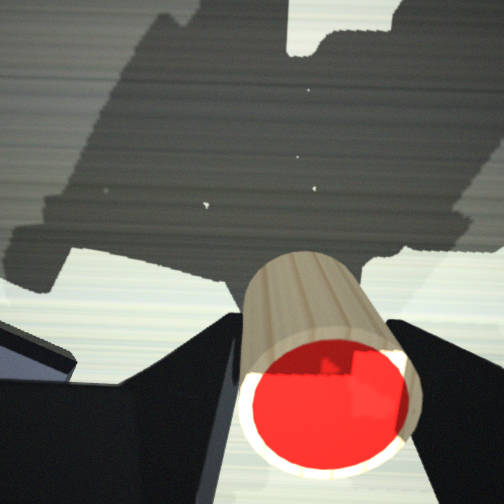

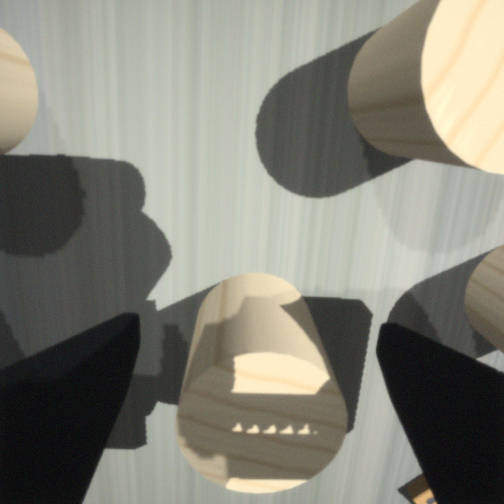

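Scene clock: 225.20 s of 17941.00 s.
left_arm: end_effector_position=(+0.2132, +0.3271, +0.0828) grip_measured=+0.491 end_effector_quat_wxyz=(+0.005, +0.713, -0.004, -0.701) end_effector_velocity=(-0.001, +0.000, -0.000) end_effector_angular_velocity=(-0.003, +0.010, +0.010) | right_arm: end_effector_position=(+0.0475, -0.2530, +0.0781) grip_measured=+0.018 end_effector_quat_wxyz=(+0.503, -0.499, +0.496, +0.502) end_effector_velocity=(-0.003, -0.001, -0.001) end_effector_angular_velocity=(+0.002, +0.025, +0.000)
Joint positions: left_arm=[ 0.562  2.23   1.438 -0.758  0.003  2.611  0.063] | right_arm=[-0.134  1.594  0.611 -0.576 -0.002 -0.573  0.04 ]
Joint velocities: left_arm=[ 0.002  0.002  0.002 -0.007  0.007 -0.007  0.05 ] | right_arm=[-0.007  0.002 -0.002 -0.007 -0.022 -0.007  0.001]
Joint torques (N m, as the arm reports them, + toward a larger angle): left_arm=[ 0.01 -9.03  4.06  0.39 -0.03  0.12] | right_arm=[ 0.2  -4.58  3.69  0.33 -0.01  0.16]
Heat: left arm: hottest shoulder 37 °C (+0.0 °C/min); right arm: hottest elbow 34 °C (+1.0 °C/min).
Steps of this call (steps 1 to 7: the first 7 steps of this action). Readings (end_effector_position):
1: left_arm (+0.2131, +0.3272, +0.0835) | right_arm (+0.0474, -0.2528, +0.0789)
2: left_arm (+0.2132, +0.3272, +0.0835) | right_arm (+0.0475, -0.2527, +0.0787)
4: left_arm (+0.2134, +0.3270, +0.0832) | right_arm (+0.0474, -0.2529, +0.0783)
7: the state above

Scene clock: 226.67 s of 17941.00 s.
left_arm: end_effector_position=(+0.2070, +0.3308, +0.1545) grip_measured=+0.600 end_effector_quat_wxyz=(-0.001, +0.702, +0.003, -0.712) end_effector_velocity=(-0.003, +0.005, +0.000) end_effector_angular_velocity=(+0.030, +0.008, -0.010) | right_arm: end_effector_position=(+0.0453, -0.2564, +0.1555) grip_measured=+0.019 end_effector_quat_wxyz=(+0.494, -0.501, +0.504, +0.500) end_effector_velocity=(-0.003, -0.004, +0.003) end_effector_angular_velocity=(-0.015, +0.018, -0.010)
Joint positions: left_arm=[ 0.562  2.117  1.565 -1.034  0.003  2.611  0.068] | right_arm=[-0.134  1.409  0.805 -0.981 -0.002 -0.573  0.04 ]
Joint velocities: left_arm=[-0.002 -0.002 -0.002 -0.022 -0.022  0.007 -0.   ] | right_arm=[-0.002 -0.007  0.007 -0.037 -0.007  0.007 -0.   ]
Joint torques (N m, as the arm reports them, + toward a larger angle): left_arm=[ -0.03 -11.75   6.17   0.15  -0.13   0.09] | right_arm=[ 0.2  -6.44  6.82 -0.13 -0.02  0.16]
Heat: left arm: hottest shoulder 38 °C (+1.0 °C/min); right arm: hottest elbow 34 °C (+1.0 °C/min).
Hand target (left_arm): +0.210, +0.330, +0.160; +0.000, +0.707, +0.000, -0.707
Hand target (right_arm): +0.046, -0.254, +0.160; +0.500, -0.500, +0.500, +0.500
Off your previous action's commanded pose (left_arm): 0.009 m, 1 deg at its last step (step 5 of this call).
Off your previous action's commanded pose (right_arm): 0.004 m, 1 deg at its last step (step 5 of this call).
Off the commanded pose (left_arm): 0.006 m, 1 deg.
Off the commanded pose (right_arm): 0.005 m, 1 deg.
Kept back: nothing.
move: done
camera_calibration (this result's frames):
cam_left_wrist: T_world_to_cam=[[-0.00209713, 0.99961, -0.0278558, -0.313393], [0.959948, 0.00981679, 0.280007, -0.212406], [0.280171, -0.0261529, -0.959594, 0.171869], [0, 0, 0, 1]] pos_world=[0.155088, 0.319851, 0.21567]
cam_right_wrist: T_world_to_cam=[[0.997921, 0.0613497, 0.0197474, -0.0261728], [0.0519556, -0.947078, 0.316771, -0.261376], [0.0381361, -0.315086, -0.948297, 0.144834], [0, 0, 0, 1]] pos_world=[0.034175, -0.200303, 0.220658]

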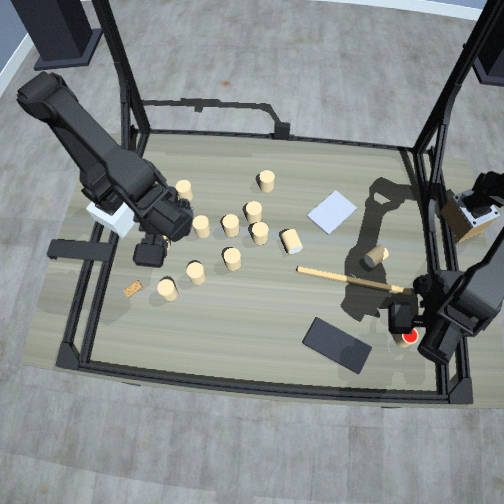

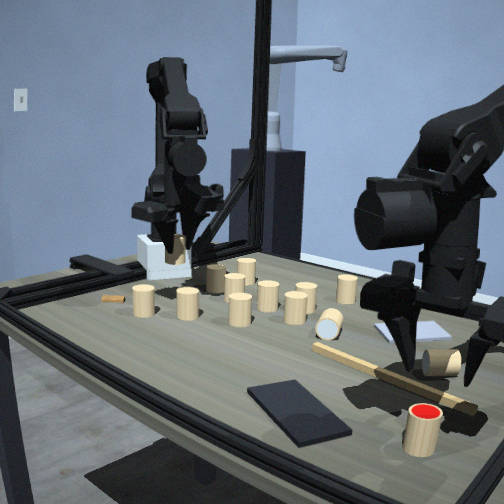

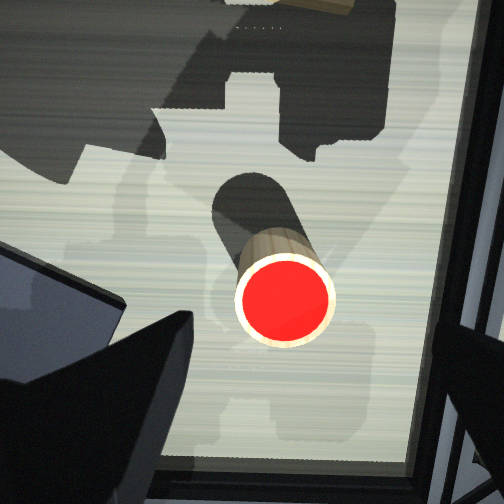

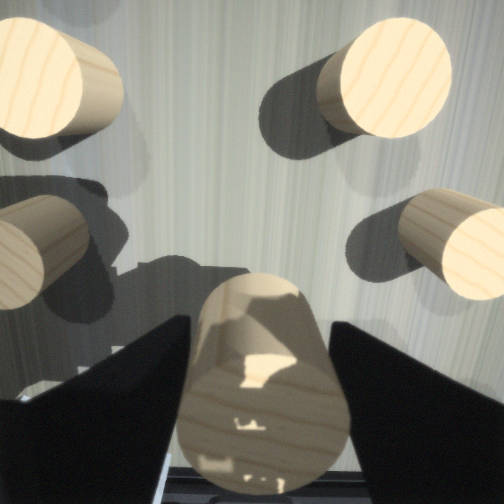

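Scene clock: 228.97 s of 17941.00 s.
left_arm: end_effector_position=(-0.0046, +0.0663, +0.3121) grip_measured=+0.600 end_effector_quat_wxyz=(+0.499, +0.496, -0.509, -0.496) end_effector_velocity=(+0.000, -0.001, -0.003) end_effector_angular_velocity=(+0.002, +0.008, +0.005) | right_arm: end_effector_position=(+0.0016, -0.0634, +0.3058) grip_measured=+0.019 end_effector_quat_wxyz=(+0.711, -0.003, -0.010, +0.703) end_effector_velocity=(-0.002, +0.001, -0.001) end_effector_angular_velocity=(+0.007, +0.005, +0.010)
Joint positions: left_arm=[-0.087  1.825  0.837  1.007  0.402  1.574  0.068] | right_arm=[ 0.137  1.363  0.447  0.926 -0.289 -0.014  0.04 ]
Joint velocities: left_arm=[-0.002  0.007 -0.002  0.007 -0.007 -0.007 -0.   ] | right_arm=[ 0.002  0.012 -0.002  0.022 -0.007  0.007 -0.   ]
Joint torques (N m, as the arm reports them, + toward a larger angle): left_arm=[-0.1  -7.1   4.47  1.8  -0.1  -0.16] | right_arm=[ 0.26 -4.8   5.1   1.61  0.03  0.21]
Heat: left arm: hottest shoulder 38 °C (+0.0 °C/min); right arm: hottest elbow 34 °C (+1.0 °C/min).
Hand target (left_arm): -0.006, +0.066, +0.302; +0.498, +0.498, -0.501, -0.503
Hand target (right_arm): +0.001, -0.064, +0.301; +0.711, -0.003, -0.003, +0.703
Off the commanded pose (left_arm): 0.012 m, 1 deg.
Off the commanded pose (right_arm): 0.004 m, 1 deg.
Kept back: nothing.
move: off_target (left_arm)
camera_calibration (this result's frames):
cam_left_wrist: T_world_to_cam=[[0.00993791, -0.0500411, -0.998698, 0.327649], [0.958659, 0.28452, -0.00471676, 0.0198429], [0.284385, -0.957363, 0.0507998, 0.121869], [0, 0, 0, 1]] pos_world=[-0.0569364, 0.127423, 0.321125]
cam_right_wrist: T_world_to_cam=[[0.9963, -0.0409778, 0.0755506, -0.0209815], [0.0599942, -0.297874, -0.952718, 0.305474], [0.0615449, 0.953725, -0.294314, 0.230253], [0, 0, 0, 1]] pos_world=[-0.0115938, -0.129465, 0.360382]

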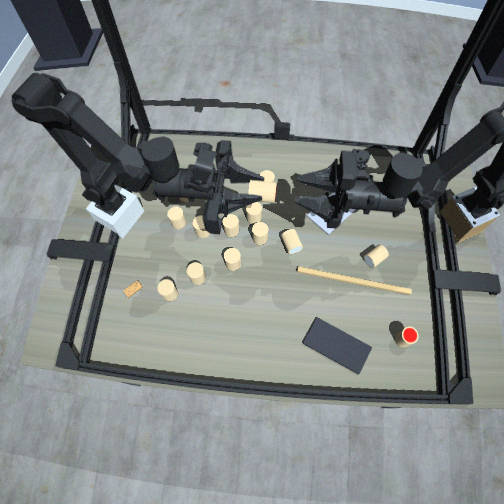

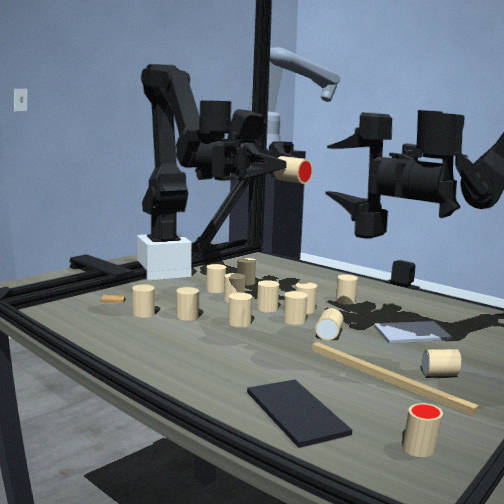

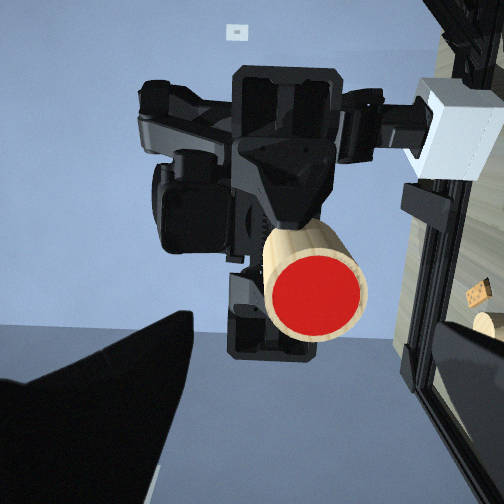

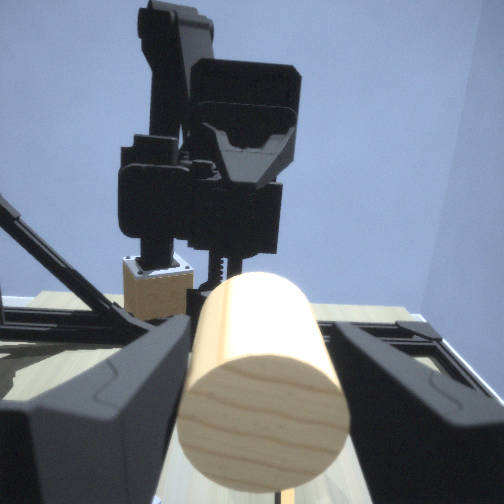

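Scene clock: 229.87 s of 17941.00 s.
left_arm: end_effector_position=(-0.0032, +0.0306, +0.3039) grip_measured=+0.600 end_effector_quat_wxyz=(+0.500, +0.500, -0.503, -0.497) end_effector_velocity=(+0.003, -0.002, +0.000) end_effector_angular_velocity=(+0.002, +0.008, +0.019) | right_arm: end_effector_position=(+0.0000, -0.0301, +0.2999) grip_measured=+0.019 end_effector_quat_wxyz=(+0.707, -0.004, +0.001, +0.707) end_effector_velocity=(-0.004, +0.001, -0.002) end_effector_angular_velocity=(-0.007, -0.005, +0.024)
Joint positions: left_arm=[-0.123  1.944  0.975  0.977  0.356  1.574  0.068] | right_arm=[ 0.174  1.509  0.555  0.948 -0.262 -0.006  0.04 ]
Joint velocities: left_arm=[-0.002  0.002  0.007 -0.007 -0.022 -0.007  0.   ] | right_arm=[ 0.002  0.002  0.002 -0.007 -0.022 -0.007 -0.   ]
Joint torques (N m, as the arm reports them, + toward a larger angle): left_arm=[-0.32 -8.33  6.55  1.4  -0.11 -0.13] | right_arm=[ 0.32 -5.78  7.69  1.63  0.01  0.2 ]
Heat: left arm: hottest shoulder 38 °C (+0.0 °C/min); right arm: hottest elbow 34 °C (+1.0 °C/min).
Hand target (left_arm): -0.003, +0.027, +0.300; +0.500, +0.500, -0.500, -0.500
Hand target (right_arm): -0.000, -0.027, +0.302; +0.707, -0.000, -0.000, +0.707
Off the commanded pose (left_arm): 0.005 m, 1 deg.
Off the commanded pose (right_arm): 0.004 m, 0 deg.
Kept back: nothing.
move: done
camera_calibration (this result's frames):
cam_left_wrist: T_world_to_cam=[[0.0060506, -0.0406101, -0.999157, 0.317422], [0.955879, 0.293697, -0.00614863, 0.0287052], [0.293699, -0.955036, 0.0405954, 0.0907626], [0, 0, 0, 1]] pos_world=[-0.0560162, 0.0911414, 0.313646]
cam_right_wrist: T_world_to_cam=[[0.997578, -0.0295557, 0.062964, -0.0134437], [0.0505907, -0.312925, -0.94843, 0.308112], [0.0477345, 0.949318, -0.310672, 0.201628], [0, 0, 0, 1]] pos_world=[-0.0118011, -0.09539, 0.355709]

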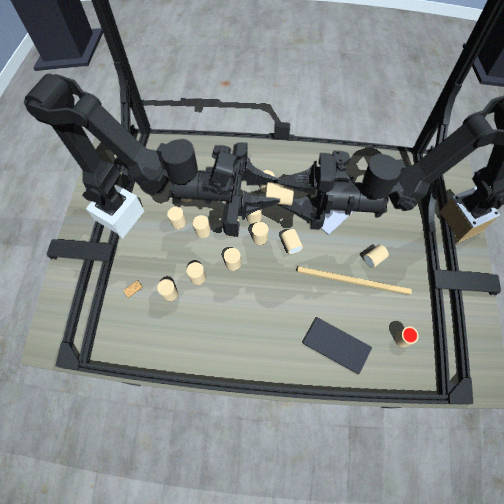

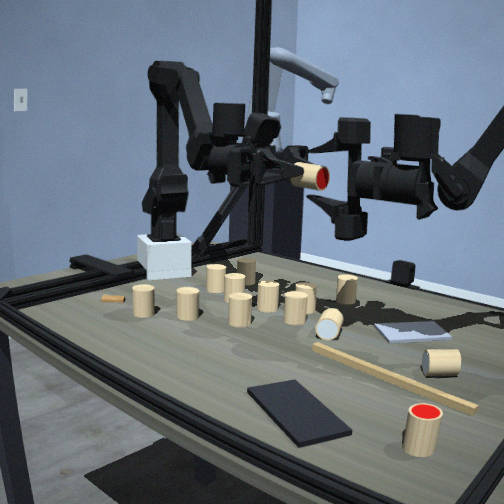

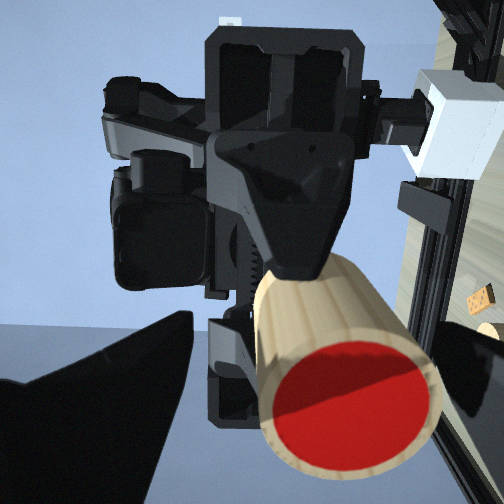

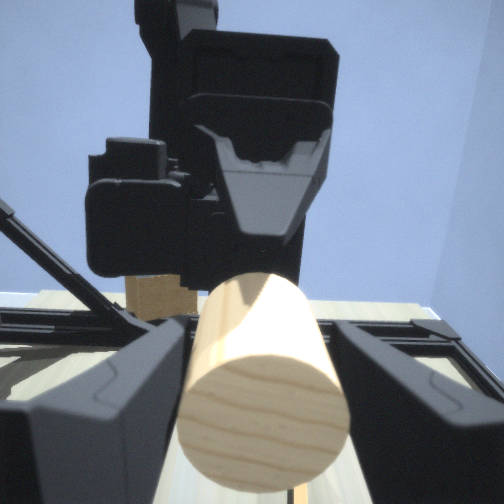

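Scene clock: 230.10 s of 17941.00 s.
left_arm: end_effector_position=(-0.0030, +0.0303, +0.3022) grip_measured=+0.028 end_effector_quat_wxyz=(+0.500, +0.500, -0.501, -0.498) end_effector_velocity=(+0.002, +0.000, -0.001) end_effector_angular_velocity=(+0.007, +0.010, +0.020) | right_arm: end_effector_position=(+0.0000, -0.0296, +0.3012) grip_measured=+0.019 end_effector_quat_wxyz=(+0.707, -0.002, -0.001, +0.707) end_effector_velocity=(-0.000, -0.001, +0.002) end_effector_angular_velocity=(+0.007, -0.009, +0.005)
Joint positions: left_arm=[-0.123  1.947  0.976  0.973  0.355  1.573  0.04 ] | right_arm=[ 0.175  1.509  0.557  0.951 -0.262 -0.005  0.04 ]
Joint velocities: left_arm=[-0.002 -0.002 -0.002 -0.007 -0.022 -0.007 -0.001] | right_arm=[-0.002 -0.002 -0.002  0.007 -0.007 -0.007  0.   ]
Joint torques (N m, as the arm reports them, + toward a larger angle): left_arm=[-0.07 -8.11  6.89  1.66 -0.1  -0.1 ] | right_arm=[ 0.28 -5.75  7.55  1.39  0.03  0.17]
Heat: left arm: hottest shoulder 38 °C (+0.0 °C/min); right arm: hottest elbow 34 °C (+1.0 °C/min).
Steps of this call (steps 1 to 7: the first 7 steps of this action). Readings (end_effector_position):
1: left_arm (-0.0032, +0.0306, +0.3036) | right_arm (-0.0001, -0.0300, +0.2999)
2: left_arm (-0.0031, +0.0305, +0.3035) | right_arm (-0.0000, -0.0299, +0.3000)
4: left_arm (-0.0031, +0.0305, +0.3030) | right_arm (-0.0000, -0.0298, +0.3004)
7: the state above

Scene clock: 230.37 s of 17941.00 s.
left_arm: end_effector_position=(-0.0029, +0.0303, +0.3020) grip_measured=+0.028 end_effector_quat_wxyz=(+0.500, +0.501, -0.501, -0.499) end_effector_velocity=(+0.001, -0.002, -0.001) end_effector_angular_velocity=(+0.011, +0.026, -0.005) | right_arm: end_effector_position=(+0.0000, -0.0296, +0.3013) grip_measured=+0.075 end_effector_quat_wxyz=(+0.707, -0.002, -0.001, +0.707) end_effector_velocity=(+0.001, +0.003, +0.008) end_effector_angular_velocity=(+0.017, -0.012, +0.005)
Joint positions: left_arm=[-0.123  1.947  0.976  0.973  0.355  1.573  0.04 ] | right_arm=[ 0.175  1.509  0.557  0.951 -0.262 -0.005  0.043]
Joint velocities: left_arm=[ 0.002  0.002  0.012 -0.022  0.007 -0.022 -0.   ] | right_arm=[-0.002 -0.002  0.022 -0.007 -0.007 -0.007  0.112]
Joint torques (N m, as the arm reports them, + toward a larger angle): left_arm=[-0.22 -8.28  6.58  1.63 -0.08 -0.1 ] | right_arm=[ 0.26 -5.75  7.24  1.39  0.03  0.16]
Heat: left arm: hottest shoulder 38 °C (+0.0 °C/min); right arm: hottest elbow 34 °C (+1.0 °C/min).
Off your previous action's commanded pose (left_arm): 0.004 m, 0 deg at its last step (step 5 of this call).
Off your previous action's commanded pose (right_arm): 0.003 m, 0 deg at its last step (step 5 of this call).
Steps of this call (steps 1 to 5: the last 5 steps of your previous action; steps 6 to 8: the first 3 steps of this action). Readings (end_effector_position):
6: left_arm (-0.0030, +0.0303, +0.3022) | right_arm (+0.0000, -0.0296, +0.3012)
7: left_arm (-0.0030, +0.0303, +0.3022) | right_arm (+0.0001, -0.0296, +0.3012)
8: the state above

Scene clock: 230.77 s of 17941.00 s.
left_arm: end_effector_position=(-0.0016, +0.0559, +0.2954) grip_measured=+0.027 end_effector_quat_wxyz=(+0.499, +0.503, -0.496, -0.502) end_effector_velocity=(+0.009, +0.058, -0.008) end_effector_angular_velocity=(+0.020, +0.016, +0.024) | right_arm: end_effector_position=(+0.0005, -0.0561, +0.3046) grip_measured=+0.587 end_effector_quat_wxyz=(+0.708, +0.001, -0.006, +0.707) end_effector_velocity=(-0.002, -0.055, +0.011) end_effector_angular_velocity=(+0.016, -0.013, +0.015)
Joint positions: left_arm=[-0.095  1.888  0.866  1.011  0.381  1.573  0.04 ] | right_arm=[ 0.145  1.398  0.469  0.938 -0.29  -0.005  0.068]
Joint velocities: left_arm=[ 0.076 -0.144 -0.232  0.066  0.051 -0.007 -0.   ] | right_arm=[-0.066 -0.261 -0.164 -0.081 -0.081 -0.007  0.005]
Joint torques (N m, as the arm reports them, + toward a larger angle): left_arm=[ -0.19 -11.34   4.52   1.88   0.18  -0.13] | right_arm=[-0.21 -6.56  4.77  1.09 -0.13  0.18]
Heat: left arm: hottest shoulder 38 °C (+0.0 °C/min); right arm: hottest elbow 34 °C (+1.0 °C/min).
Off your previous action's commanded pose (left_arm): 0.004 m, 0 deg at its last step (step 5 of this call).
Off your previous action's commanded pose (right_arm): 0.002 m, 0 deg at its last step (step 5 of this call).
Steps of this call (steps 1 to 5: the last 5 steps of your previous action; steps 6 to 12: the first 7 steps of this action). Readings (end_effector_position):
6: left_arm (-0.0034, +0.0328, +0.3016) | right_arm (-0.0002, -0.0326, +0.3019)
7: left_arm (-0.0040, +0.0377, +0.3005) | right_arm (-0.0001, -0.0380, +0.3014)
9: left_arm (-0.0035, +0.0475, +0.2975) | right_arm (+0.0001, -0.0483, +0.3023)
12: the state above

Scene clock: 233.33 s of 17941.00 s.
left_arm: end_effector_position=(+0.1498, +0.3283, +0.1599) grip_measured=+0.023 end_effector_quat_wxyz=(+0.007, +0.708, -0.000, -0.706) end_effector_velocity=(+0.002, +0.002, -0.001) end_effector_angular_velocity=(+0.022, -0.007, +0.005) | right_arm: end_effector_position=(-0.0399, -0.1851, +0.1467) grip_measured=+0.600 end_effector_quat_wxyz=(+0.496, -0.500, +0.497, +0.506) end_effector_velocity=(+0.001, -0.008, -0.001) end_effector_angular_velocity=(-0.042, -0.002, +0.005)
Joint positions: left_arm=[ 0.474  1.924  1.302 -0.94   0.006  2.516  0.04 ] | right_arm=[ 0.32   1.565  0.908 -0.91  -0.007 -0.13   0.068]
Joint velocities: left_arm=[-0.002  0.007  0.007 -0.007 -0.022 -0.007  0.   ] | right_arm=[-0.002  0.007  0.002 -0.037  0.007 -0.007 -0.   ]
Joint torques (N m, as the arm reports them, + toward a larger angle): left_arm=[ 0.24 -7.44  6.14  0.13 -0.03  0.03] | right_arm=[ 0.32 -5.45  6.67 -0.09  0.02  0.19]
Heat: left arm: hottest shoulder 38 °C (+0.0 °C/min); right arm: hottest elbow 34 °C (+1.0 °C/min).
Hand target (left_arm): +0.153, +0.329, +0.158; +0.004, +0.707, +0.002, -0.707
Hand target (right_arm): -0.040, -0.184, +0.146; +0.496, -0.502, +0.499, +0.503
Off your previous action's commanded pose (left_arm): 0.006 m, 0 deg at its last step (step 5 of this call).
Off your previous action's commanded pose (right_arm): 0.005 m, 1 deg at its last step (step 5 of this call).
Off the commanded pose (left_arm): 0.002 m, 1 deg.
Off the commanded pose (right_arm): 0.004 m, 1 deg.
Kept back: nothing.
move: done
camera_calibration (this result's frames):
cam_left_wrist: T_world_to_cam=[[-0.0083565, 0.999044, -0.0429193, -0.307283], [0.954797, 0.0207257, 0.296535, -0.164436], [0.297141, -0.0385012, -0.954057, 0.193652], [0, 0, 0, 1]] pos_world=[0.0968936, 0.317853, 0.220328]
cam_right_wrist: T_world_to_cam=[[0.99714, 0.0716234, 0.024109, 0.0557983], [0.0610489, -0.951461, 0.301654, -0.18484], [0.0445443, -0.299319, -0.953113, 0.166108], [0, 0, 0, 1]] pos_world=[-0.0517536, -0.130145, 0.212732]

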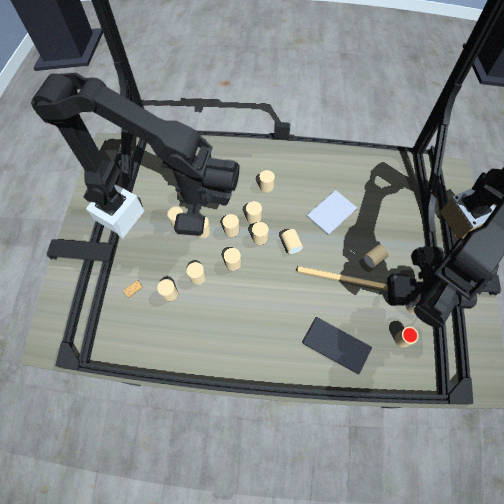

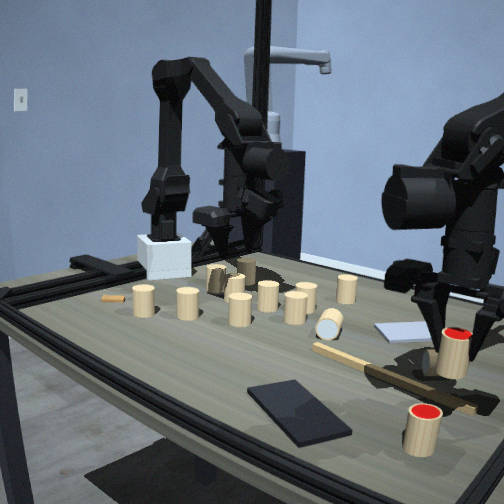

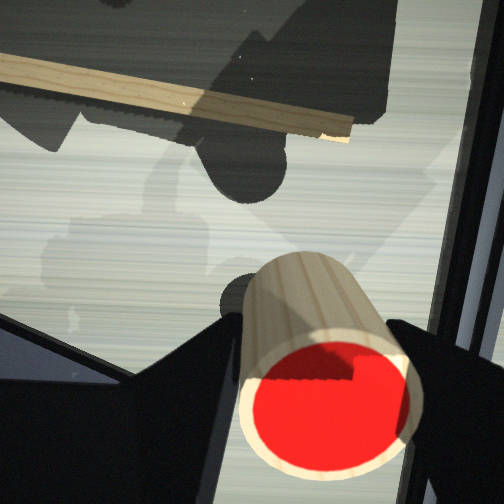

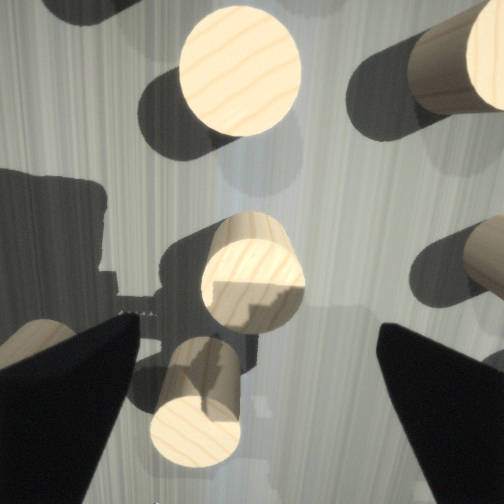

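Scene clock: 234.30 s of 17941.00 s.
left_arm: end_effector_position=(+0.1528, +0.3267, +0.0816) grip_measured=+0.022 end_effector_quat_wxyz=(+0.005, +0.712, -0.004, -0.702) end_effector_velocity=(+0.002, -0.001, -0.000) end_effector_angular_velocity=(+0.002, -0.010, +0.005) | right_arm: end_effector_position=(-0.0400, -0.1849, +0.1452) grip_measured=+0.600 end_effector_quat_wxyz=(+0.498, -0.500, +0.500, +0.501) end_effector_velocity=(+0.003, -0.002, +0.001) end_effector_angular_velocity=(-0.003, -0.007, +0.000)
Joint positions: left_arm=[ 0.474  2.077  1.172 -0.647  0.003  2.523  0.04 ] | right_arm=[ 0.323  1.573  0.91  -0.909 -0.003 -0.116  0.068]
Joint velocities: left_arm=[-0.002  0.002  0.002  0.007 -0.007 -0.007 -0.   ] | right_arm=[-0.007 -0.007 -0.002 -0.007  0.007 -0.007 -0.   ]
Joint torques (N m, as the arm reports them, + toward a larger angle): left_arm=[ 0.13 -7.66  3.67  0.42 -0.09  0.11] | right_arm=[ 0.28 -5.46  6.66  0.28  0.02  0.18]
Heat: left arm: hottest shoulder 38 °C (+0.0 °C/min); right arm: hottest elbow 34 °C (+1.0 °C/min).
Hand target (left_arm): +0.150, +0.330, +0.075; +0.000, +0.707, -0.000, -0.707
Hand target (right_arm): -0.040, -0.182, +0.145; +0.500, -0.500, +0.500, +0.500
Off the commanded pose (left_arm): 0.008 m, 1 deg.
Off the commanded pose (right_arm): 0.003 m, 0 deg.
Kept back: nothing.
move: done
camera_calibration (this result's frames):
cam_left_wrist: T_world_to_cam=[[-0.000684906, 0.998914, -0.0465952, -0.309896], [0.951741, 0.0149513, 0.306538, -0.142481], [0.306901, -0.0441366, -0.950717, 0.118018], [0, 0, 0, 1]] pos_world=[0.0991724, 0.316898, 0.141438]
cam_right_wrist: T_world_to_cam=[[0.997772, 0.0611308, 0.0267296, 0.0536856], [0.0499544, -0.950053, 0.308064, -0.18527], [0.0442267, -0.306043, -0.95099, 0.163197], [0, 0, 0, 1]] pos_world=[-0.0515286, -0.129353, 0.210839]

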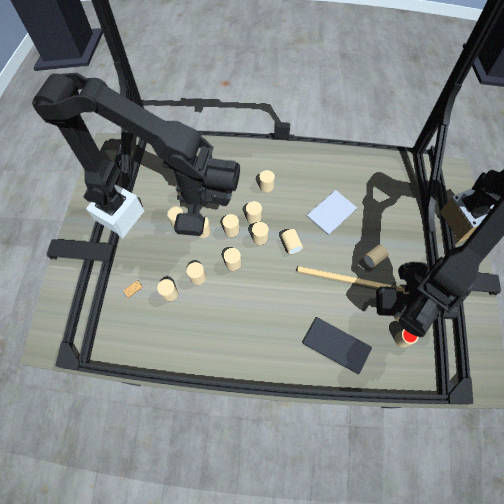

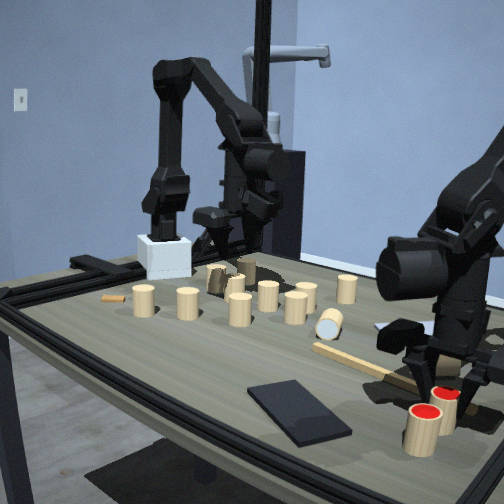

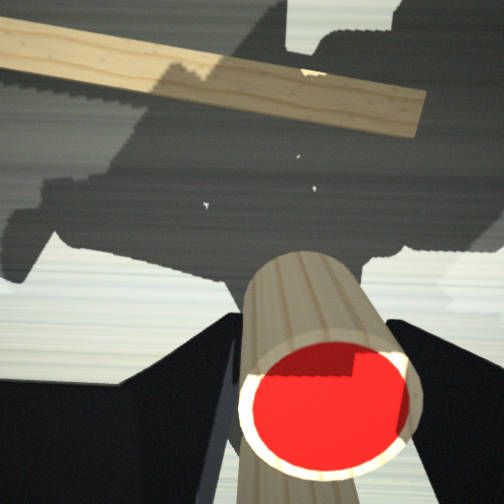

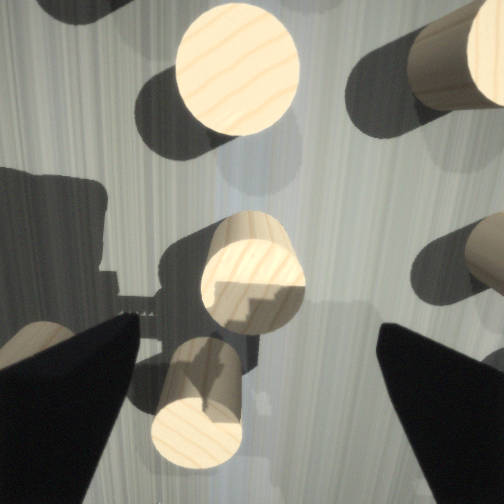

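Scene clock: 234.53 s of 17941.00 s.
left_arm: end_effector_position=(+0.1530, +0.3266, +0.0815) grip_measured=+0.489 end_effector_quat_wxyz=(+0.006, +0.712, -0.004, -0.702) end_effector_velocity=(+0.003, -0.000, +0.001) end_effector_angular_velocity=(-0.001, -0.014, +0.025) | right_arm: end_effector_position=(-0.0400, -0.1847, +0.1453) grip_measured=+0.600 end_effector_quat_wxyz=(+0.498, -0.500, +0.500, +0.501) end_effector_velocity=(-0.001, -0.001, +0.000) end_effector_angular_velocity=(-0.006, +0.008, +0.020)
Joint positions: left_arm=[ 0.474  2.077  1.172 -0.645  0.003  2.523  0.063] | right_arm=[ 0.323  1.573  0.91  -0.909 -0.003 -0.116  0.068]
Joint velocities: left_arm=[ 0.002 -0.002  0.002  0.007 -0.007 -0.022  0.051] | right_arm=[-0.002  0.002  0.002 -0.007 -0.007 -0.022 -0.   ]
Joint torques (N m, as the arm reports them, + toward a larger angle): left_arm=[ 0.08 -7.25  3.77  0.46 -0.12  0.13] | right_arm=[ 0.29 -5.45  6.65  0.27  0.02  0.19]
Heat: left arm: hottest shoulder 38 °C (+0.0 °C/min); right arm: hottest elbow 34 °C (+1.0 °C/min).
Steps of this call (steps 1 to 7: the first 7 steps of this action). Readings (end_effector_position):
1: left_arm (+0.1528, +0.3267, +0.0816) | right_arm (-0.0399, -0.1848, +0.1453)
2: left_arm (+0.1529, +0.3266, +0.0816) | right_arm (-0.0399, -0.1848, +0.1453)
4: left_arm (+0.1530, +0.3265, +0.0816) | right_arm (-0.0399, -0.1848, +0.1453)
7: the state above

Scene clock: 235.93 s of 17941.00 s.
left_arm: end_effector_position=(+0.1466, +0.3311, +0.1539) grip_measured=+0.600 end_effector_quat_wxyz=(-0.002, +0.701, +0.003, -0.713) end_effector_velocity=(-0.001, +0.003, +0.005) end_effector_angular_velocity=(+0.016, +0.010, +0.010) | right_arm: end_effector_position=(-0.0400, -0.1847, +0.1453) grip_measured=+0.600 end_effector_quat_wxyz=(+0.498, -0.500, +0.500, +0.501) end_effector_velocity=(-0.000, +0.001, +0.000) end_effector_angular_velocity=(+0.008, +0.006, -0.010)
Joint positions: left_arm=[ 0.474  1.938  1.295 -0.946  0.003  2.523  0.068] | right_arm=[ 0.323  1.573  0.91  -0.909 -0.003 -0.116  0.068]
Joint velocities: left_arm=[ 0.002 -0.002  0.017 -0.037 -0.007 -0.007 -0.   ] | right_arm=[-0.002 -0.002 -0.002  0.007 -0.007  0.007 -0.   ]
Joint torques (N m, as the arm reports them, + toward a larger angle): left_arm=[  0.27 -10.8    6.2    0.11  -0.03   0.15] | right_arm=[ 0.24 -5.47  6.59  0.26  0.01  0.19]
Heat: left arm: hottest shoulder 38 °C (+0.0 °C/min); right arm: hottest elbow 34 °C (+1.0 °C/min).
Hand target (left_arm): +0.150, +0.330, +0.160; +0.000, +0.707, +0.000, -0.707
Hand target (right_arm): -0.040, -0.182, +0.145; +0.500, -0.500, +0.500, +0.500
Off your previous action's commanded pose (left_arm): 0.008 m, 1 deg at its last step (step 5 of this call).
Off your previous action's commanded pose (right_arm): 0.003 m, 0 deg at its last step (step 5 of this call).
Off the commanded pose (left_arm): 0.007 m, 1 deg.
Off the commanded pose (right_arm): 0.003 m, 0 deg.
Kept back: nothing.
move: done
camera_calibration (this result's frames):
cam_left_wrist: T_world_to_cam=[[-0.00175984, 0.999676, -0.0253787, -0.314278], [0.960475, 0.00875423, 0.27823, -0.153693], [0.278362, -0.023886, -0.960179, 0.187792], [0, 0, 0, 1]] pos_world=[0.0947904, 0.320008, 0.2151]
cam_right_wrist: T_world_to_cam=[[0.99776, 0.0611223, 0.0271716, 0.0536332], [0.0498248, -0.950156, 0.307767, -0.185157], [0.0446287, -0.305724, -0.951074, 0.163407], [0, 0, 0, 1]] pos_world=[-0.0515803, -0.129249, 0.21094]

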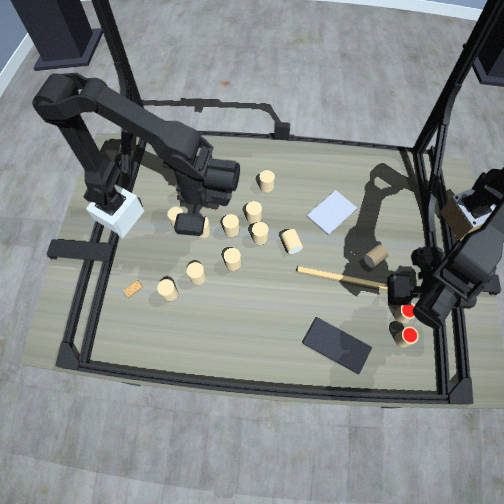

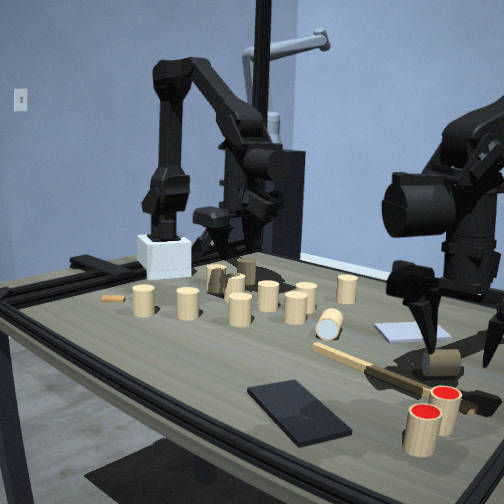

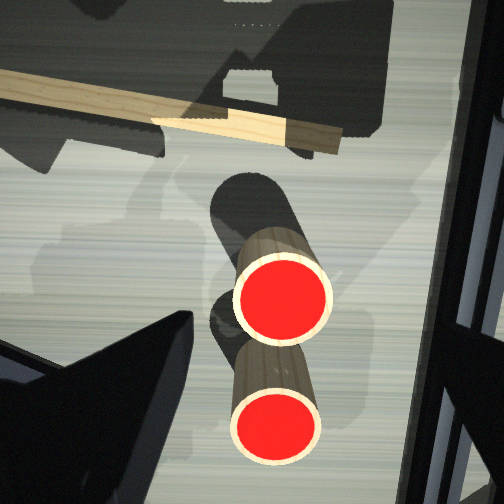

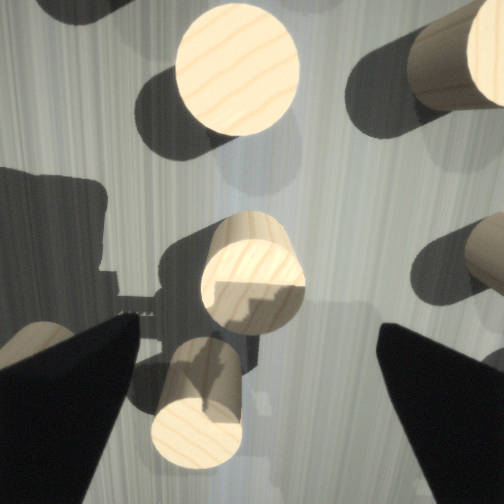

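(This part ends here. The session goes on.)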